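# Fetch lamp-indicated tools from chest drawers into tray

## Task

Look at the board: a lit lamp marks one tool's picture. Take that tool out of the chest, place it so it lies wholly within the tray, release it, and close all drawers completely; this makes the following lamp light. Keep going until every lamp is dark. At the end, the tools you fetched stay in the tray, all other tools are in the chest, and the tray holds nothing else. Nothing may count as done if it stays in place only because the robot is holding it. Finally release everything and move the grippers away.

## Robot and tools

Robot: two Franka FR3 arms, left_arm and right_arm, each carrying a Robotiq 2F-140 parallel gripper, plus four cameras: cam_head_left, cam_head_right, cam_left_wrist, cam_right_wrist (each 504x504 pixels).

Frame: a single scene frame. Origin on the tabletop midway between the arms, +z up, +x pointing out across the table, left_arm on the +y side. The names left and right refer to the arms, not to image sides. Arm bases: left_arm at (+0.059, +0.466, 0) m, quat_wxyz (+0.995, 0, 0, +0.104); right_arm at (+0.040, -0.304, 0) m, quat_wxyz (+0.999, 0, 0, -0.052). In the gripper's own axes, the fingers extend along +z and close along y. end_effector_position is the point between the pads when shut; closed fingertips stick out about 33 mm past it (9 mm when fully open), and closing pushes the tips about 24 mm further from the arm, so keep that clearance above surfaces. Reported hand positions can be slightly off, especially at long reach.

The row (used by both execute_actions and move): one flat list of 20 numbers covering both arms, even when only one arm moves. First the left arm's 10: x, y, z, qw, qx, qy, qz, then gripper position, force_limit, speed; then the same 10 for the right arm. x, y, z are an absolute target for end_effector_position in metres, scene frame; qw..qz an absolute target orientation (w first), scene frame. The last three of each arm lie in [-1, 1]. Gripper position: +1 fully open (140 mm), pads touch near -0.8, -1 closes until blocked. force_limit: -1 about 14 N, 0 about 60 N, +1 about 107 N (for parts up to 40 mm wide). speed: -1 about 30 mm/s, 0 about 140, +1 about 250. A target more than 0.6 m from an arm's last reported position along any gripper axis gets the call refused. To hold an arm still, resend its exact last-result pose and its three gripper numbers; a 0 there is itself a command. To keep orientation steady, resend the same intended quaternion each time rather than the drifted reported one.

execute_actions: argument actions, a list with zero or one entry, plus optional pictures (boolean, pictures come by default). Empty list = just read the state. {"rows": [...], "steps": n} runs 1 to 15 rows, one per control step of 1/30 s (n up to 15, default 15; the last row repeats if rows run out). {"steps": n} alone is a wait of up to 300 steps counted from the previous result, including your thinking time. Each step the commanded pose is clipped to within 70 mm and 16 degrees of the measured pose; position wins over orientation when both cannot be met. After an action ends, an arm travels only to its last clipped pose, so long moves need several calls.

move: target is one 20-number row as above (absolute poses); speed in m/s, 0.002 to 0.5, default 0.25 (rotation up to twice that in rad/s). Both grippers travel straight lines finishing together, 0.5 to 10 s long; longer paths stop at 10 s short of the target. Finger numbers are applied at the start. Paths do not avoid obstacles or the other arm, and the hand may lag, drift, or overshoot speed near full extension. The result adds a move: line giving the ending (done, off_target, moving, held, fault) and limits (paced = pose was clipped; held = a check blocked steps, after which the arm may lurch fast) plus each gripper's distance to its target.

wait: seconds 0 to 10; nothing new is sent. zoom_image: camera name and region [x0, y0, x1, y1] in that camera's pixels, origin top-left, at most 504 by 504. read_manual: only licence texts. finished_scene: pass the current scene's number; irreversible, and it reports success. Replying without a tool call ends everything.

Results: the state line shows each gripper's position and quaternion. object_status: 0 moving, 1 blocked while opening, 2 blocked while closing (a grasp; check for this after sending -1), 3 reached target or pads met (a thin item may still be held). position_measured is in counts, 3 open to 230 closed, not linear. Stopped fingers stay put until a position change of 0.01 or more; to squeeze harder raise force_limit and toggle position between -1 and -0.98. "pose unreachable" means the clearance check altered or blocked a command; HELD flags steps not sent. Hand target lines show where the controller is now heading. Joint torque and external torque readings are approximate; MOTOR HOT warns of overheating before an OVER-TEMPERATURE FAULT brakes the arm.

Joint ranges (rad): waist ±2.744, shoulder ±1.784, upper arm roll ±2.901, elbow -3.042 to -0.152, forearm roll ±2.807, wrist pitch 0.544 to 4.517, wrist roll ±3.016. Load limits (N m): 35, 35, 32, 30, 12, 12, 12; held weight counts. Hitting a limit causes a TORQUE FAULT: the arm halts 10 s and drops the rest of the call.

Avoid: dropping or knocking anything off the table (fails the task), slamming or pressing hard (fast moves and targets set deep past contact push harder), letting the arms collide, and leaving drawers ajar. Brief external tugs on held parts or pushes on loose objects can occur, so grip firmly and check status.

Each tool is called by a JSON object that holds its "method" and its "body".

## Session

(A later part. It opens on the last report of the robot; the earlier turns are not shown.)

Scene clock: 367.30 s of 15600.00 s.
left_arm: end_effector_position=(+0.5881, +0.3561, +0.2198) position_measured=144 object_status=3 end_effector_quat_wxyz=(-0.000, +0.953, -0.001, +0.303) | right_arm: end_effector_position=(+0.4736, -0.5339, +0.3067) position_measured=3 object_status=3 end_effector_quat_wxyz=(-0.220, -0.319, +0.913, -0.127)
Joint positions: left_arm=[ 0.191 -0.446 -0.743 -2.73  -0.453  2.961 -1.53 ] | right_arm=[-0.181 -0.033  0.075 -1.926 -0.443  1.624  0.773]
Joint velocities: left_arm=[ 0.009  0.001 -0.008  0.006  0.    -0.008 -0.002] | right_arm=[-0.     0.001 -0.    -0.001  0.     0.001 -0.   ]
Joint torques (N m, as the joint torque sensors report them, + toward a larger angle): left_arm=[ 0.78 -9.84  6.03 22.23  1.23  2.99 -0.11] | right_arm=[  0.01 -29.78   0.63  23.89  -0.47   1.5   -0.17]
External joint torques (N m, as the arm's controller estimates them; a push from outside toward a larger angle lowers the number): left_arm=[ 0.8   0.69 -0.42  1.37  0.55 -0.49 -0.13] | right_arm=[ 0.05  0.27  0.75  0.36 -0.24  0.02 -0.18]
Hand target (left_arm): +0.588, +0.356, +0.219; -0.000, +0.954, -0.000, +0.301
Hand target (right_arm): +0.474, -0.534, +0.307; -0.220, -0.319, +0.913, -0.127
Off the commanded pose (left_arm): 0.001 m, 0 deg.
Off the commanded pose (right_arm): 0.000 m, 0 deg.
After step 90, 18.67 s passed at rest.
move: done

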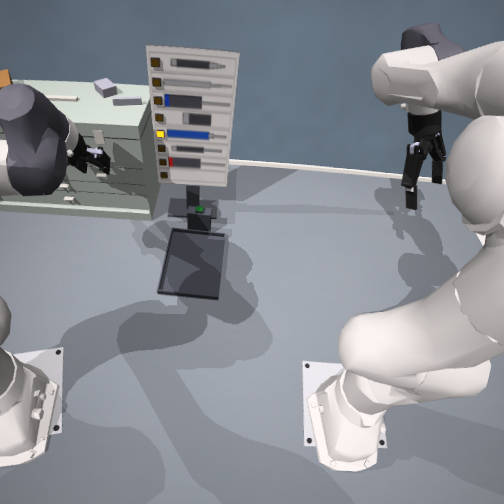

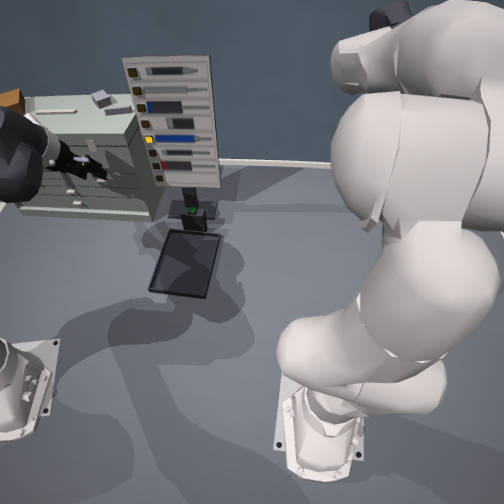

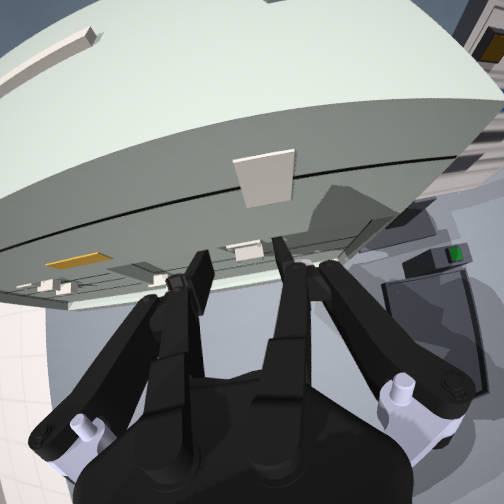

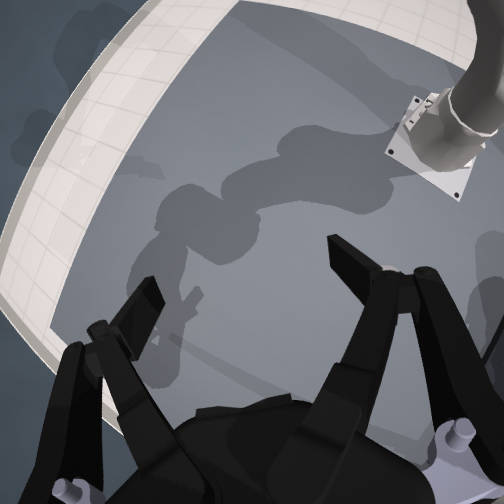

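The fingertips are already under the overhang (occluded by it). Close.

{"method": "move", "body": {"target": [0.586,0.356,0.221,0,0.954,0,0.301,-1,0.3,-0.5,0.4736,-0.5339,0.3067,-0.220,-0.319,0.913,-0.127,1,0,0], "speed": 0.02}}

{"method": "zoom_image", "body": {"camera": "cam_left_wrist", "region": [170, 160, 320, 280]}}

Scene clock: 374.93 s of 15600.00 s.
left_arm: end_effector_position=(+0.5862, +0.3524, +0.2208) position_measured=194 object_status=2 end_effector_quat_wxyz=(+0.000, +0.954, -0.004, +0.301) | right_arm: end_effector_position=(+0.4736, -0.5339, +0.3067) position_measured=3 object_status=3 end_effector_quat_wxyz=(-0.220, -0.319, +0.913, -0.127)
Joint positions: left_arm=[ 0.183 -0.452 -0.742 -2.729 -0.453  2.951 -1.53 ] | right_arm=[-0.181 -0.033  0.075 -1.926 -0.443  1.624  0.773]
Joint velocities: left_arm=[-0.001 -0.002  0.001 -0.     0.    -0.004  0.002] | right_arm=[-0.001  0.001  0.     0.001 -0.001  0.     0.001]
Joint torques (N m, as the joint torque sensors report them, + toward a larger angle): left_arm=[  0.27 -12.27   9.6   19.65   0.08   3.41  -0.02] | right_arm=[ -0.23 -29.59   0.92  23.64  -0.52   1.47  -0.13]
External joint torques (N m, as the arm's controller estimates them; a push from outside toward a larger angle lowers the number): left_arm=[ 0.33 -1.86  3.16 -1.2  -0.6  -0.06 -0.04] | right_arm=[-0.19  0.6   1.03 -0.02 -0.28 -0.02 -0.14]
Hand target (left_arm): +0.586, +0.356, +0.221; +0.000, +0.954, +0.000, +0.301
Hand target (right_arm): +0.474, -0.534, +0.307; -0.220, -0.319, +0.913, -0.127
Off the commanded pose (left_arm): 0.004 m, 0 deg.
Off the commanded pose (right_arm): 0.000 m, 0 deg.
After step 90, 3.93 s passed at rest.
move: off_target (left_arm)

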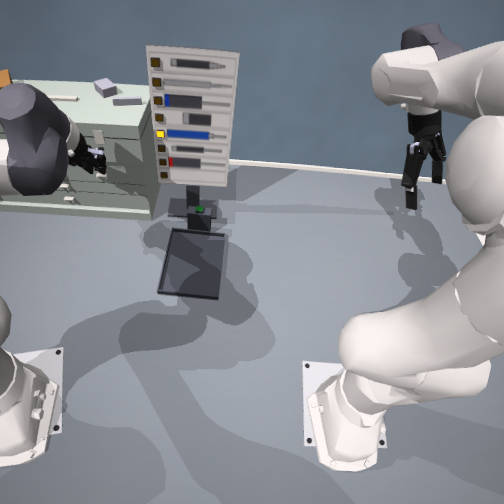

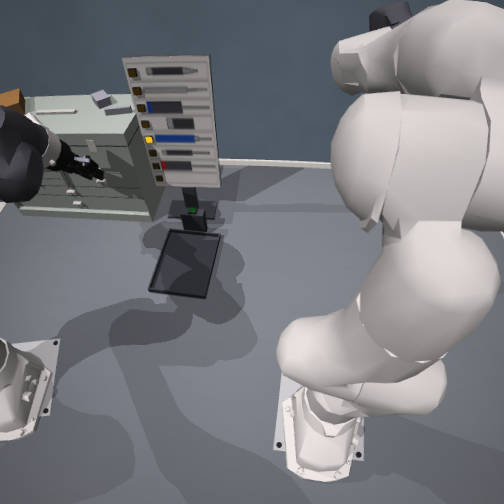

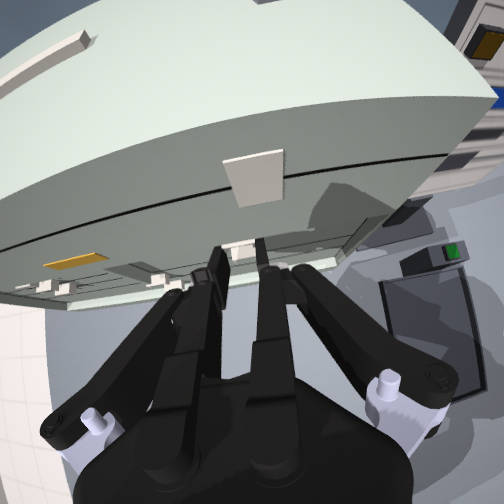

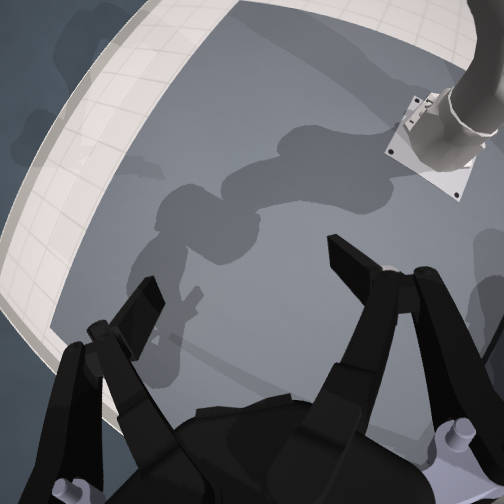

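Region (170, 160, 320, 280) of cam_left_wrist's 504x504 image, scaled by 3.360, with more detail than that image has; it fills the top 403 rows of this view, and the rest is white.

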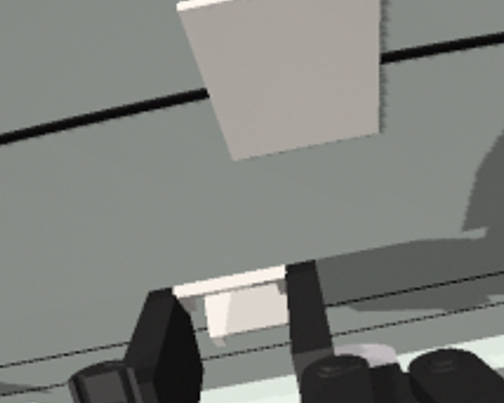

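{"method": "move", "body": {"target": [0.536,0.352,0.221,0,0.954,0,0.301,-1,0.3,-0.5,0.4736,-0.5339,0.3067,-0.220,-0.319,0.913,-0.127,1,0,0], "speed": 0.04}}

Scene clock: 387.60 s of 15600.00 s.
left_arm: end_effector_position=(+0.5372, +0.3531, +0.2208) position_measured=194 object_status=2 end_effector_quat_wxyz=(+0.000, +0.953, -0.001, +0.301) | right_arm: end_effector_position=(+0.4736, -0.5339, +0.3067) position_measured=3 object_status=3 end_effector_quat_wxyz=(-0.220, -0.319, +0.913, -0.127)
Joint positions: left_arm=[ 0.034 -0.618 -0.668 -2.86  -0.527  2.899 -1.53 ] | right_arm=[-0.181 -0.033  0.075 -1.926 -0.443  1.624  0.773]
Joint velocities: left_arm=[-0.001 -0.006 -0.001 -0.003 -0.009 -0.009 -0.   ] | right_arm=[ 0.001  0.001 -0.001  0.     0.     0.     0.001]
Joint torques (N m, as the joint torque sensors report them, + toward a larger angle): left_arm=[-2.8  -8.23  8.62 21.31  0.09  3.29 -0.12] | right_arm=[ -0.16 -29.74   0.63  23.64  -0.55   1.47  -0.13]
External joint torques (N m, as the arm's controller estimates them; a push from outside toward a larger angle lowers the number): left_arm=[-2.85 -1.45  1.83  0.76 -0.61 -0.17 -0.14] | right_arm=[-0.24  0.47  0.62  0.02 -0.33 -0.03 -0.14]
Hand target (left_arm): +0.536, +0.351, +0.221; +0.002, +0.954, +0.000, +0.301
Hand target (right_arm): +0.474, -0.534, +0.307; -0.220, -0.319, +0.913, -0.127
Off the commanded pose (left_arm): 0.002 m, 0 deg.
Off the commanded pose (right_arm): 0.000 m, 0 deg.
After step 90, 8.10 s passed at rest.
move: done

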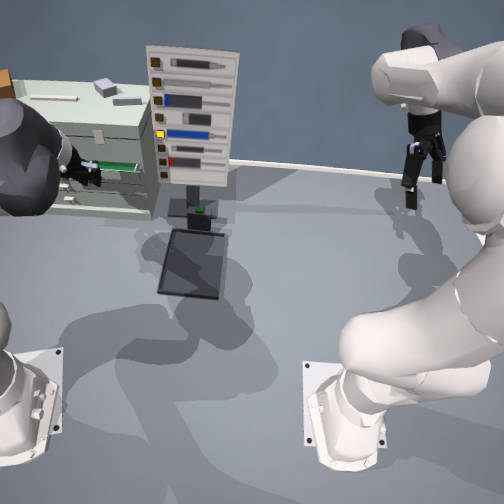

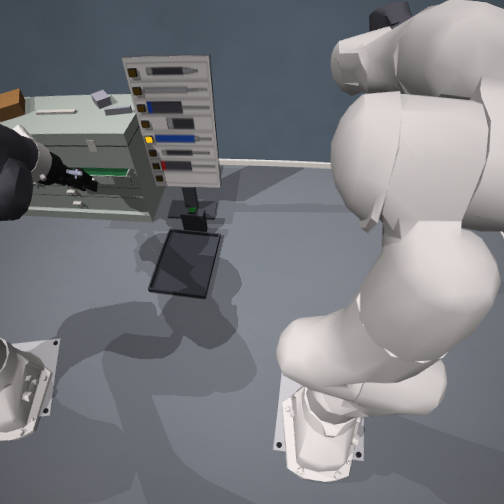

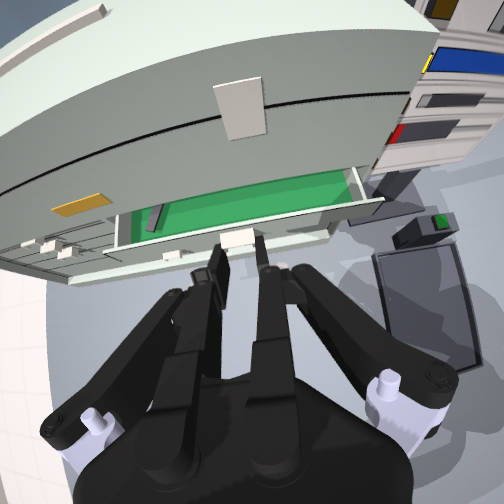

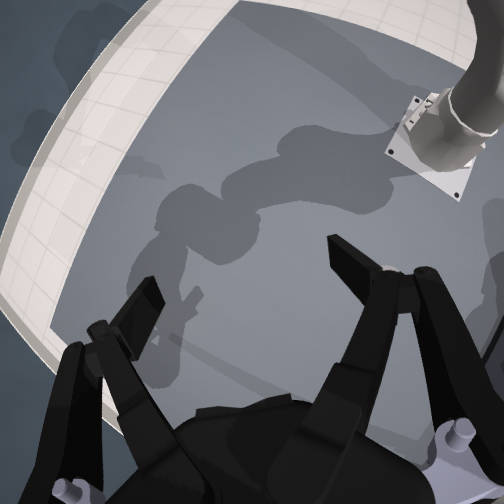

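{"method": "move", "body": {"target": [0.47,0.354,0.230,0,0.996,0,0.087,-1,0.3,-0.5,0.4736,-0.5339,0.3067,-0.220,-0.319,0.913,-0.127,1,0,0], "speed": 0.04}}

Scene clock: 404.67 s of 15600.00 s.
left_arm: end_effector_position=(+0.4695, +0.3526, +0.2315) position_measured=194 object_status=2 end_effector_quat_wxyz=(-0.002, +0.996, -0.002, +0.090) | right_arm: end_effector_position=(+0.4736, -0.5339, +0.3067) position_measured=3 object_status=3 end_effector_quat_wxyz=(-0.220, -0.319, +0.913, -0.127)
Joint positions: left_arm=[ 0.137 -0.647 -0.606 -2.604 -0.389  2.197 -1.552] | right_arm=[-0.181 -0.033  0.075 -1.926 -0.443  1.624  0.773]
Joint velocities: left_arm=[ 0.004  0.001  0.     0.006  0.003 -0.02  -0.001] | right_arm=[-0.    -0.    -0.     0.002  0.001  0.001 -0.001]
Joint torques (N m, as the joint torque sensors report them, + toward a larger angle): left_arm=[-0.69 -6.98  8.42 25.58  0.51  2.21 -0.2 ] | right_arm=[ -0.04 -29.46   0.8   23.46  -0.5    1.49  -0.15]
External joint torques (N m, as the arm's controller estimates them; a push from outside toward a larger angle lowers the number): left_arm=[-0.7  -0.05  0.32  2.94 -0.28 -0.69 -0.2 ] | right_arm=[ 0.    0.72  0.92 -0.17 -0.27 -0.01 -0.16]
Hand target (left_arm): +0.468, +0.351, +0.232; -0.001, +0.996, -0.000, +0.087
Hand target (right_arm): +0.474, -0.534, +0.307; -0.220, -0.319, +0.913, -0.127
Off the commanded pose (left_arm): 0.002 m, 0 deg.
Off the commanded pose (right_arm): 0.000 m, 0 deg.
After step 90, 8.33 s passed at rest.
move: done

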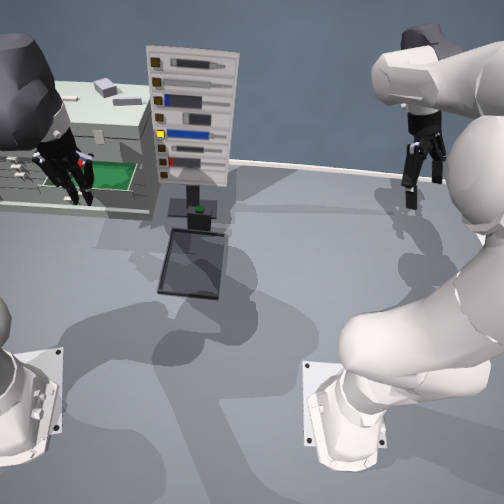

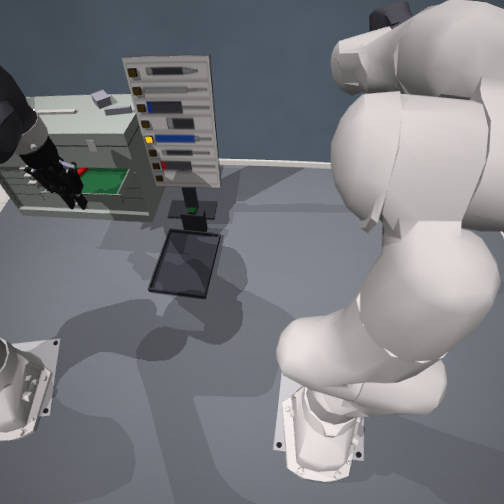

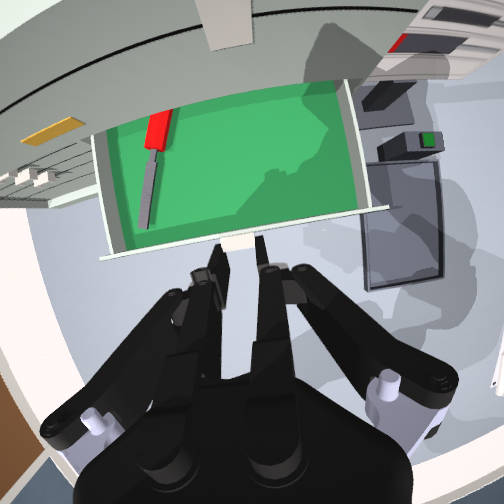

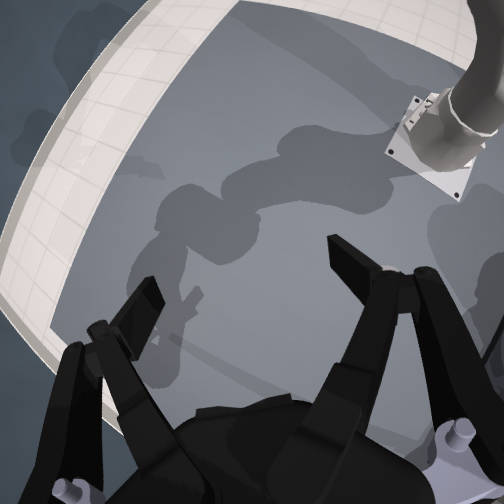

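{"method": "move", "body": {"target": [0.43,0.354,0.232,0,0.9997,0,0.026,-1,0.3,-0.5,0.4736,-0.5339,0.3067,-0.220,-0.319,0.913,-0.127,1,0,0], "speed": 0.03}}

Scene clock: 413.60 s of 15600.00 s.
left_arm: end_effector_position=(+0.4332, +0.3535, +0.2337) position_measured=194 object_status=2 end_effector_quat_wxyz=(-0.000, +1.000, -0.000, +0.031) | right_arm: end_effector_position=(+0.4736, -0.5339, +0.3067) position_measured=3 object_status=3 end_effector_quat_wxyz=(-0.220, -0.319, +0.913, -0.127)
Joint positions: left_arm=[ 0.137 -0.666 -0.585 -2.575 -0.38   2.031 -1.552] | right_arm=[-0.181 -0.033  0.075 -1.926 -0.443  1.624  0.773]
Joint velocities: left_arm=[-0.001 -0.004  0.001 -0.    -0.001 -0.013 -0.001] | right_arm=[-0.001  0.001 -0.    -0.001 -0.    -0.001 -0.   ]
Joint torques (N m, as the joint torque sensors report them, + toward a larger angle): left_arm=[-0.87 -7.4   9.45 23.38  0.92  1.28 -0.04] | right_arm=[ -0.25 -29.83   0.92  23.68  -0.51   1.47  -0.12]
External joint torques (N m, as the arm's controller estimates them; a push from outside toward a larger angle lowers the number): left_arm=[-0.82 -0.99  1.37  0.7   0.12 -1.38 -0.04] | right_arm=[-0.25  0.18  0.99  0.19 -0.28 -0.01 -0.13]
Hand target (left_arm): +0.430, +0.353, +0.233; -0.000, +1.000, -0.000, +0.026
Hand target (right_arm): +0.474, -0.534, +0.307; -0.220, -0.319, +0.913, -0.127
Off the commanded pose (left_arm): 0.004 m, 1 deg.
Off the commanded pose (right_arm): 0.000 m, 0 deg.
After step 90, 3.53 s passed at rest.
move: off_target (left_arm)

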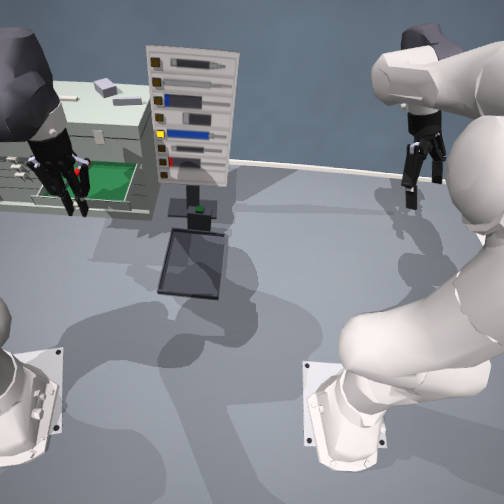

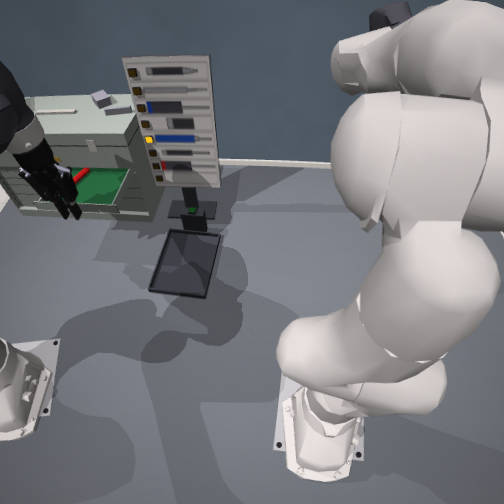

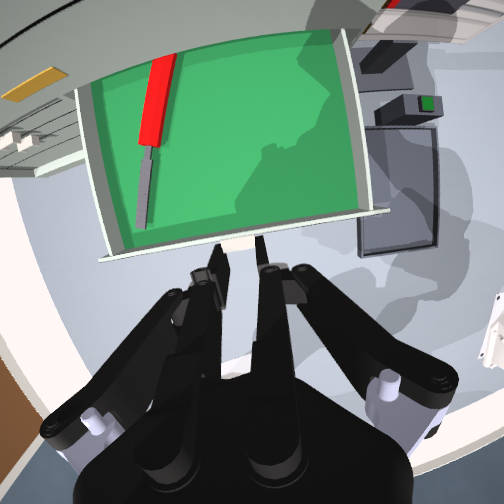

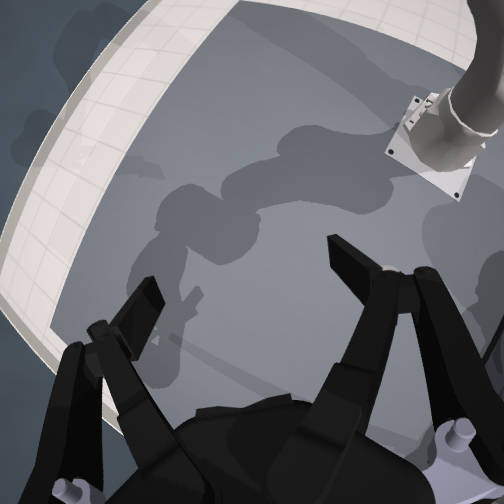

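{"method": "move", "body": {"target": [0.545,0.353,0.222,0,0.954,0,0.301,-1,0.3,-0.5,0.4736,-0.5339,0.3067,-0.220,-0.319,0.913,-0.127,1,0,0], "speed": 0.07}}

{"method": "move", "body": {"target": [0.589,0.352,0.221,0,0.954,0,0.301,-1,0.3,-0.5,0.4736,-0.5339,0.3067,-0.220,-0.319,0.913,-0.127,1,0,0], "speed": 0.03}}

{"method": "zoom_image", "body": {"camera": "cam_left_wrist", "region": [100, 160, 400, 300]}}

Scene clock: 427.17 s of 15600.00 s.
left_arm: end_effector_position=(+0.5467, +0.3530, +0.2208) position_measured=194 object_status=2 end_effector_quat_wxyz=(+0.003, +0.954, +0.000, +0.299) | right_arm: end_effector_position=(+0.4736, -0.5339, +0.3067) position_measured=3 object_status=3 end_effector_quat_wxyz=(-0.220, -0.319, +0.913, -0.127)
Joint positions: left_arm=[ 0.084 -0.592 -0.707 -2.827 -0.573  2.896 -1.486] | right_arm=[-0.181 -0.033  0.075 -1.926 -0.443  1.624  0.773]
Joint velocities: left_arm=[-0.006  0.014 -0.001 -0.01  -0.001  0.035 -0.001] | right_arm=[ 0.002  0.    -0.001  0.     0.001  0.     0.   ]
Joint torques (N m, as the joint torque sensors report them, + toward a larger angle): left_arm=[ 2.71 -6.75  9.33 18.15  0.72  4.16  0.34] | right_arm=[ -0.23 -29.52   0.61  23.36  -0.55   1.46  -0.15]
External joint torques (N m, as the arm's controller estimates them; a push from outside toward a larger angle lowers the number): left_arm=[ 2.72  0.49  2.26 -2.37 -0.04  0.7   0.33] | right_arm=[-0.29  0.59  0.63 -0.22 -0.33 -0.03 -0.16]
Hand target (left_arm): +0.547, +0.357, +0.220; +0.001, +0.954, +0.001, +0.301
Hand target (right_arm): +0.474, -0.534, +0.307; -0.220, -0.319, +0.913, -0.127
Off the commanded pose (left_arm): 0.002 m, 0 deg.
Off the commanded pose (right_arm): 0.000 m, 0 deg.
After step 90, 6.30 s passed at rest.
move: done

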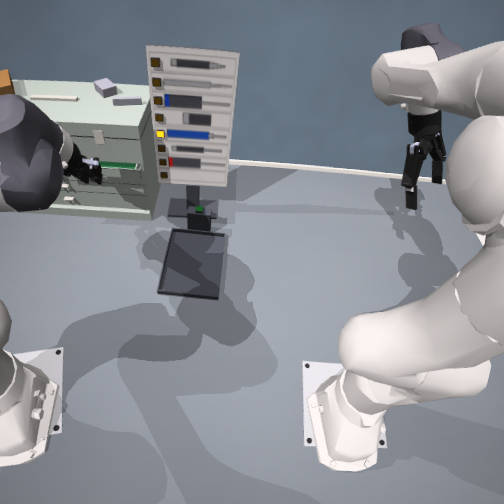

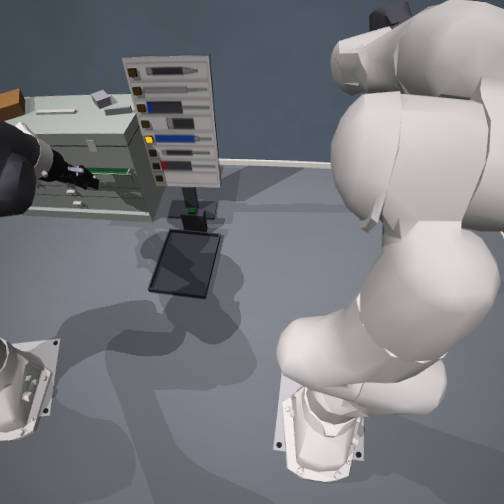

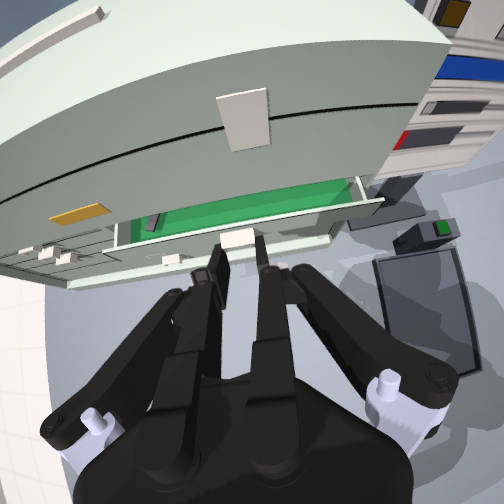

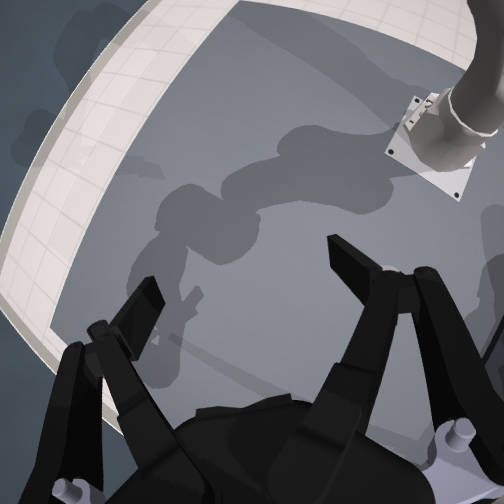

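Scene clock: 428.83 s of 15600.00 s.
left_arm: end_effector_position=(+0.5878, +0.3519, +0.2208) position_measured=194 object_status=2 end_effector_quat_wxyz=(-0.001, +0.954, -0.000, +0.300) | right_arm: end_effector_position=(+0.4736, -0.5339, +0.3067) position_measured=3 object_status=3 end_effector_quat_wxyz=(-0.220, -0.319, +0.913, -0.127)
Joint positions: left_arm=[ 0.236 -0.465 -0.803 -2.715 -0.515  2.935 -1.495] | right_arm=[-0.181 -0.033  0.075 -1.926 -0.443  1.624  0.773]
Joint velocities: left_arm=[ 0.013 -0.    -0.013  0.004 -0.     0.001 -0.003] | right_arm=[-0.    -0.001 -0.    -0.    -0.     0.001  0.   ]
Joint torques (N m, as the joint torque sensors report them, + toward a larger angle): left_arm=[ 2.94 -8.68  6.86 21.65  1.4   3.98  0.16] | right_arm=[ -0.5  -29.94   0.8   23.58  -0.49   1.42  -0.12]
External joint torques (N m, as the arm's controller estimates them; a push from outside toward a larger angle lowers the number): left_arm=[ 2.91  0.65 -0.39  1.09  0.7   0.51  0.15] | right_arm=[-0.45  0.29  0.93 -0.05 -0.26 -0.07 -0.13]
Hand target (left_arm): +0.589, +0.353, +0.221; -0.002, +0.954, -0.000, +0.301
Hand target (right_arm): +0.474, -0.534, +0.307; -0.220, -0.319, +0.913, -0.127
Off the commanded pose (left_arm): 0.001 m, 0 deg.
Off the commanded pose (right_arm): 0.000 m, 0 deg.
move: done

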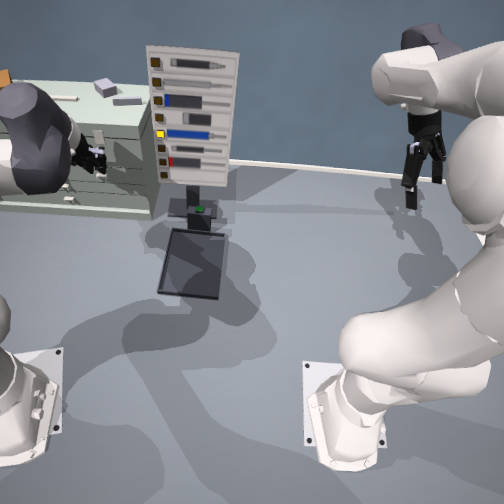

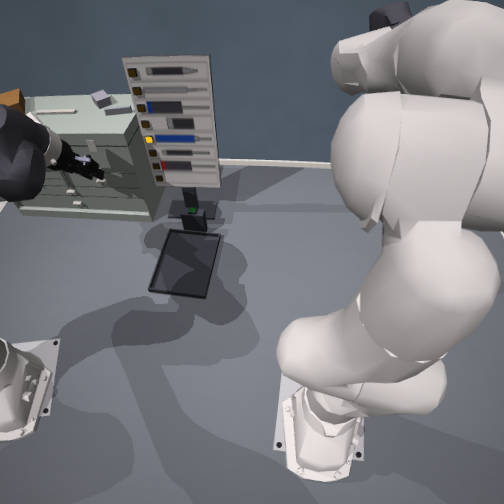

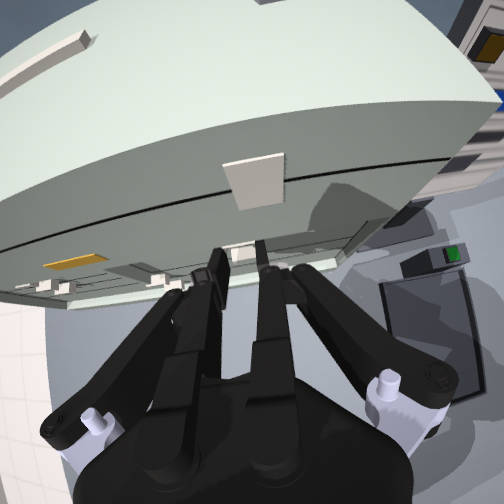

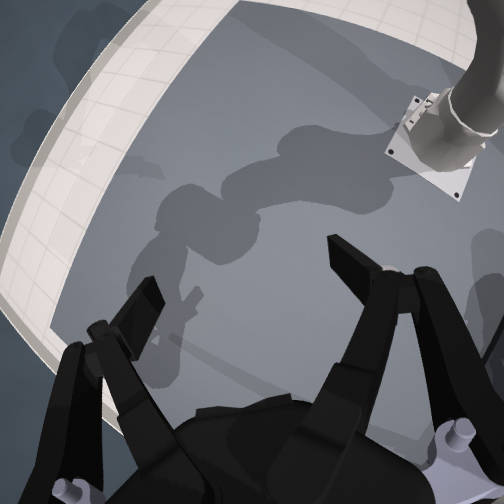

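Region (100, 160, 400, 300) of cam_left_wrist's 504x504 image, scaled by 1.680, with more detail than that image has; it fills the top 235 rows of this view, and the rest is white.

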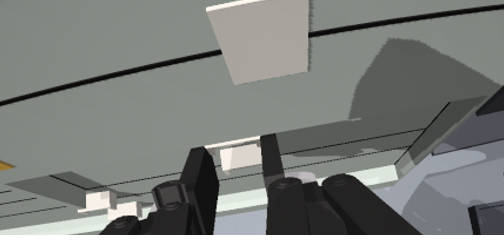

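{"method": "move", "body": {"target": [0.593,0.352,0.221,0,0.954,0,0.301,-1,0.3,-0.5,0.4736,-0.5339,0.3067,-0.220,-0.319,0.913,-0.127,1,0,0], "speed": 0.02}}

Scene clock: 437.97 s of 15600.00 s.
left_arm: end_effector_position=(+0.5903, +0.3518, +0.2207) position_measured=194 object_status=2 end_effector_quat_wxyz=(-0.001, +0.954, +0.000, +0.299) | right_arm: end_effector_position=(+0.4736, -0.5339, +0.3067) position_measured=3 object_status=3 end_effector_quat_wxyz=(-0.220, -0.319, +0.913, -0.127)
Joint positions: left_arm=[ 0.247 -0.457 -0.81  -2.708 -0.513  2.935 -1.496] | right_arm=[-0.181 -0.033  0.075 -1.926 -0.443  1.624  0.773]
Joint velocities: left_arm=[ 0.004  0.001 -0.003 -0.     0.002  0.     0.002] | right_arm=[-0.     0.002  0.001  0.001 -0.001  0.     0.001]
Joint torques (N m, as the joint torque sensors report them, + toward a larger angle): left_arm=[ 3.78 -4.76  6.72 24.07  1.47  4.6   0.08] | right_arm=[ -0.03 -29.5    0.67  23.93  -0.51   1.47  -0.12]
External joint torques (N m, as the arm's controller estimates them; a push from outside toward a larger angle lowers the number): left_arm=[ 3.66  4.6  -0.6   3.48  0.77  1.13  0.06] | right_arm=[ 0.03  0.49  0.81  0.41 -0.28 -0.01 -0.12]
Hand target (left_arm): +0.593, +0.352, +0.221; -0.000, +0.954, -0.000, +0.301
Hand target (right_arm): +0.474, -0.534, +0.307; -0.220, -0.319, +0.913, -0.127
Off the commanded pose (left_arm): 0.003 m, 0 deg.
Off the commanded pose (right_arm): 0.000 m, 0 deg.
After step 90, 5.43 s passed at rest.
move: done

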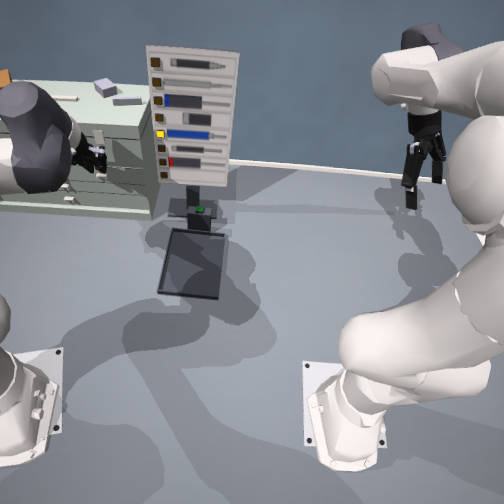

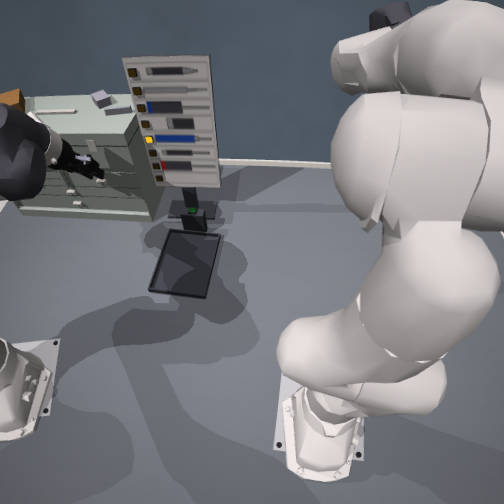

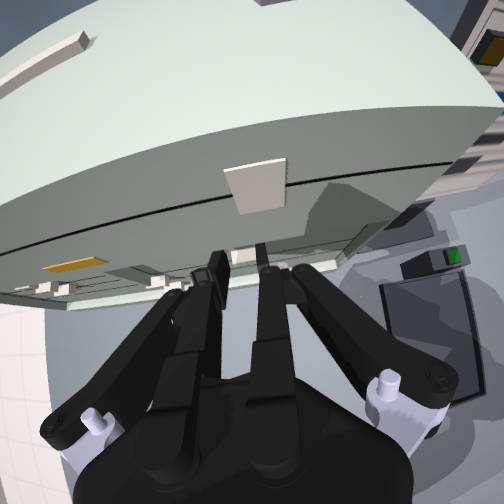

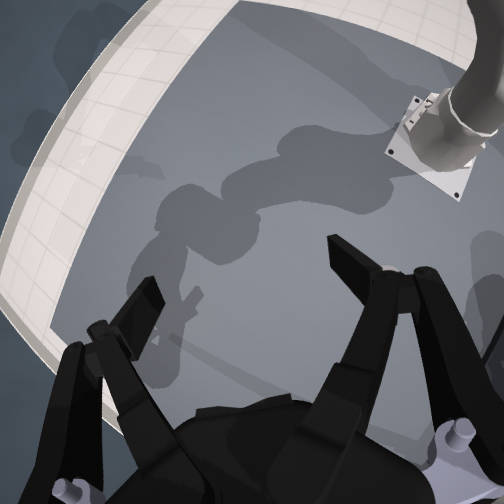

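{"method": "move", "body": {"target": [0.588,0.352,0.221,0,0.954,0,0.301,-0.12,0.3,0,0.4736,-0.5339,0.3067,-0.220,-0.319,0.913,-0.127,1,0,0], "speed": 0.005}}

{"method": "move", "body": {"target": [0.580,0.348,0.181,0,0.954,0,0.301,-0.12,0.3,0,0.4736,-0.5339,0.3067,-0.220,-0.319,0.913,-0.127,1,0,0], "speed": 0.05}}

{"method": "zoom_image", "body": {"camera": "cam_left_wrist", "region": [170, 160, 320, 280]}}

{"method": "zoom_image", "body": {"camera": "cam_head_right", "region": [40, 130, 160, 220]}}

Scene clock: 455.67 s of 15600.00 s.
left_arm: end_effector_position=(+0.5881, +0.3518, +0.2204) position_measured=144 object_status=3 end_effector_quat_wxyz=(+0.000, +0.954, +0.001, +0.300) | right_arm: end_effector_position=(+0.4736, -0.5339, +0.3067) position_measured=3 object_status=3 end_effector_quat_wxyz=(-0.220, -0.319, +0.913, -0.127)
Joint positions: left_arm=[ 0.235 -0.461 -0.801 -2.715 -0.516  2.936 -1.496] | right_arm=[-0.181 -0.033  0.075 -1.926 -0.443  1.624  0.773]
Joint velocities: left_arm=[-0.005  0.     0.005 -0.001 -0.001  0.002 -0.   ] | right_arm=[ 0.001  0.002  0.001  0.002 -0.001 -0.     0.003]
Joint torques (N m, as the joint torque sensors report them, + toward a larger angle): left_arm=[ -0.79 -10.17   8.83  19.52   0.25   4.01   0.15] | right_arm=[ -0.23 -29.45   0.7   23.25  -0.52   1.5   -0.13]
External joint torques (N m, as the arm's controller estimates them; a push from outside toward a larger angle lowers the number): left_arm=[-0.73 -0.74  1.73 -1.14 -0.48  0.54  0.13] | right_arm=[-0.27  0.7   0.73 -0.37 -0.29  0.   -0.14]
Hand target (left_arm): +0.588, +0.352, +0.221; +0.000, +0.954, +0.000, +0.301
Hand target (right_arm): +0.474, -0.534, +0.307; -0.220, -0.319, +0.913, -0.127
Off the commanded pose (left_arm): 0.001 m, 0 deg.
Off the commanded pose (right_arm): 0.000 m, 0 deg.
After step 90, 14.00 s passed at rest.
move: done

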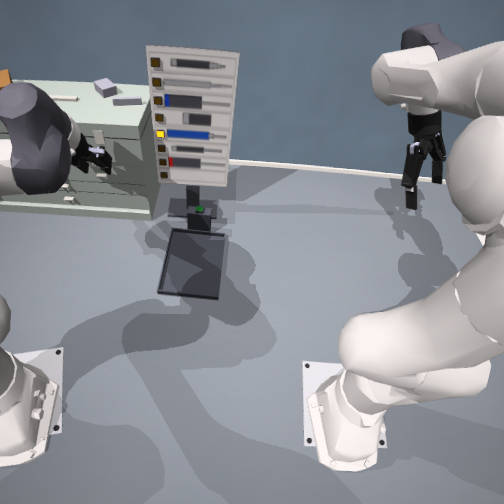

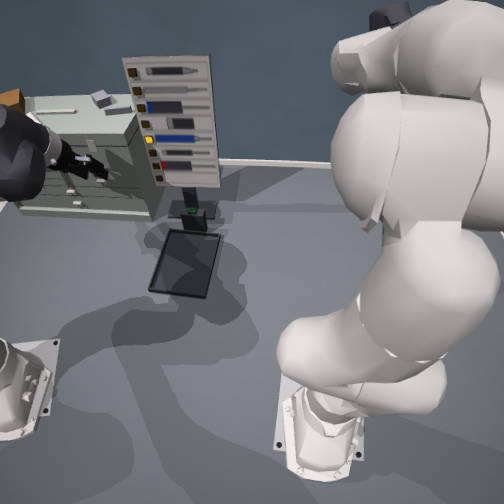

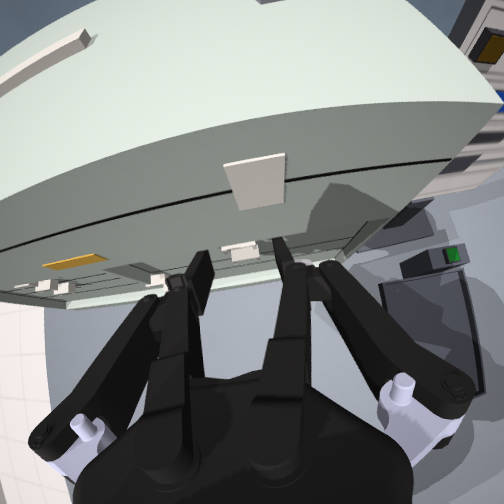

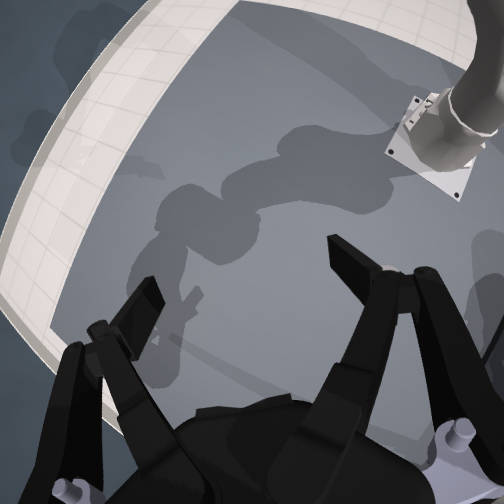

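Scene clock: 456.93 s of 15600.00 s.
left_arm: end_effector_position=(+0.5797, +0.3479, +0.1812) position_measured=144 object_status=3 end_effector_quat_wxyz=(-0.003, +0.954, -0.004, +0.300) | right_arm: end_effector_position=(+0.4736, -0.5339, +0.3067) position_measured=3 object_status=3 end_effector_quat_wxyz=(-0.220, -0.319, +0.913, -0.127)
Joint positions: left_arm=[ 0.273 -0.378 -0.89  -2.767 -0.519  3.074 -1.51 ] | right_arm=[-0.181 -0.033  0.075 -1.926 -0.443  1.624  0.773]
Joint velocities: left_arm=[ 0.003  0.001 -0.003 -0.    -0.003  0.014 -0.004] | right_arm=[0.001 0.001 0.    0.002 0.001 0.    0.001]
Joint torques (N m, as the joint torque sensors report them, + toward a larger angle): left_arm=[ 1.65 -9.    7.57 18.72  0.13  4.05 -0.22] | right_arm=[  0.   -29.78   0.96  23.44  -0.46   1.47  -0.09]
External joint torques (N m, as the arm's controller estimates them; a push from outside toward a larger angle lowers the number): left_arm=[ 1.6   0.63  1.31 -0.27 -0.47  0.6  -0.23] | right_arm=[-0.02  0.41  1.02 -0.21 -0.24 -0.03 -0.1 ]
Hand target (left_arm): +0.580, +0.349, +0.181; -0.002, +0.954, +0.000, +0.301
Hand target (right_arm): +0.474, -0.534, +0.307; -0.220, -0.319, +0.913, -0.127
Off the commanded pose (left_arm): 0.000 m, 1 deg.
Off the commanded pose (right_arm): 0.000 m, 0 deg.
move: done

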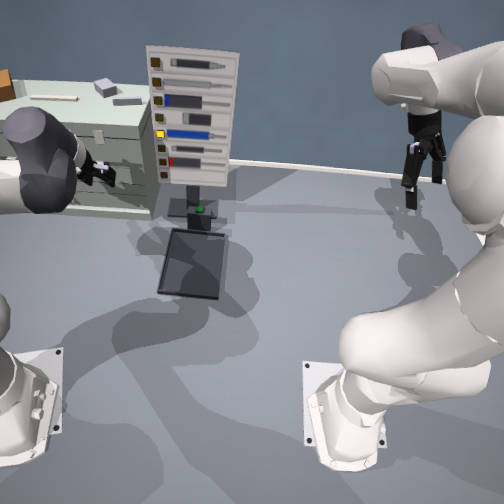

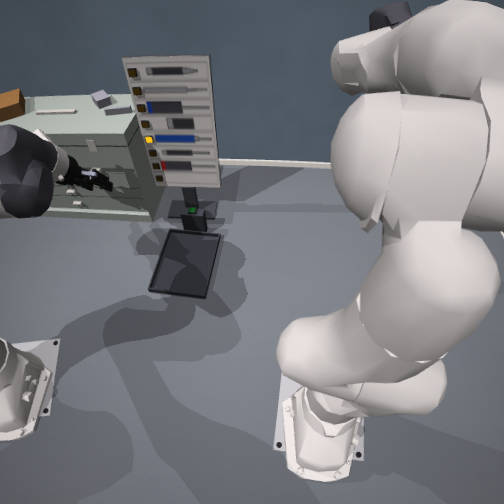

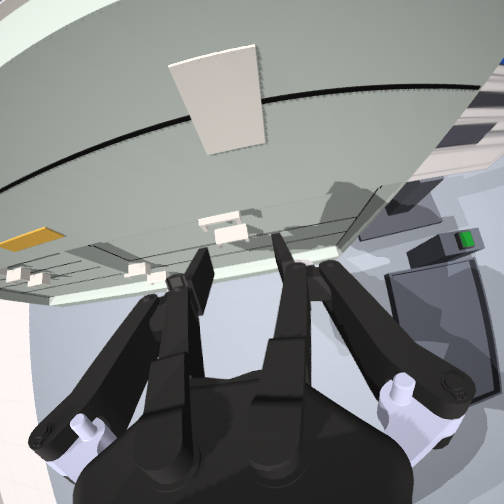

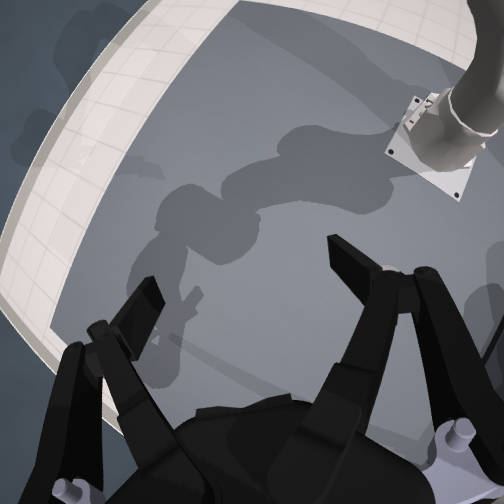

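Region (170, 160, 320, 280) of cam_left_wrist's 504x504 image, scaled by 3.360, with more detail than that image has; it fills the top 403 rows of this view, and the rest is white.

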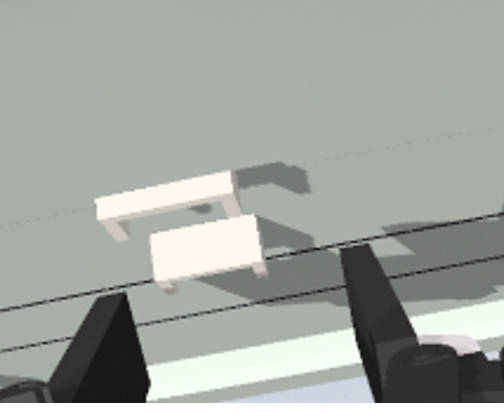

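Region (40, 130, 160, 220) of cam_head_right's 504x504 image, scaled by 4.200, with more detail than that image has; it fills the top 378 rows of this view, and the rest is white.

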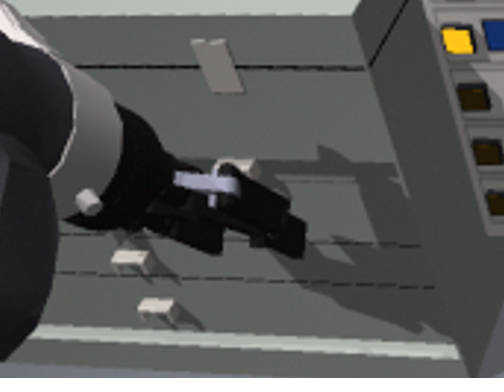

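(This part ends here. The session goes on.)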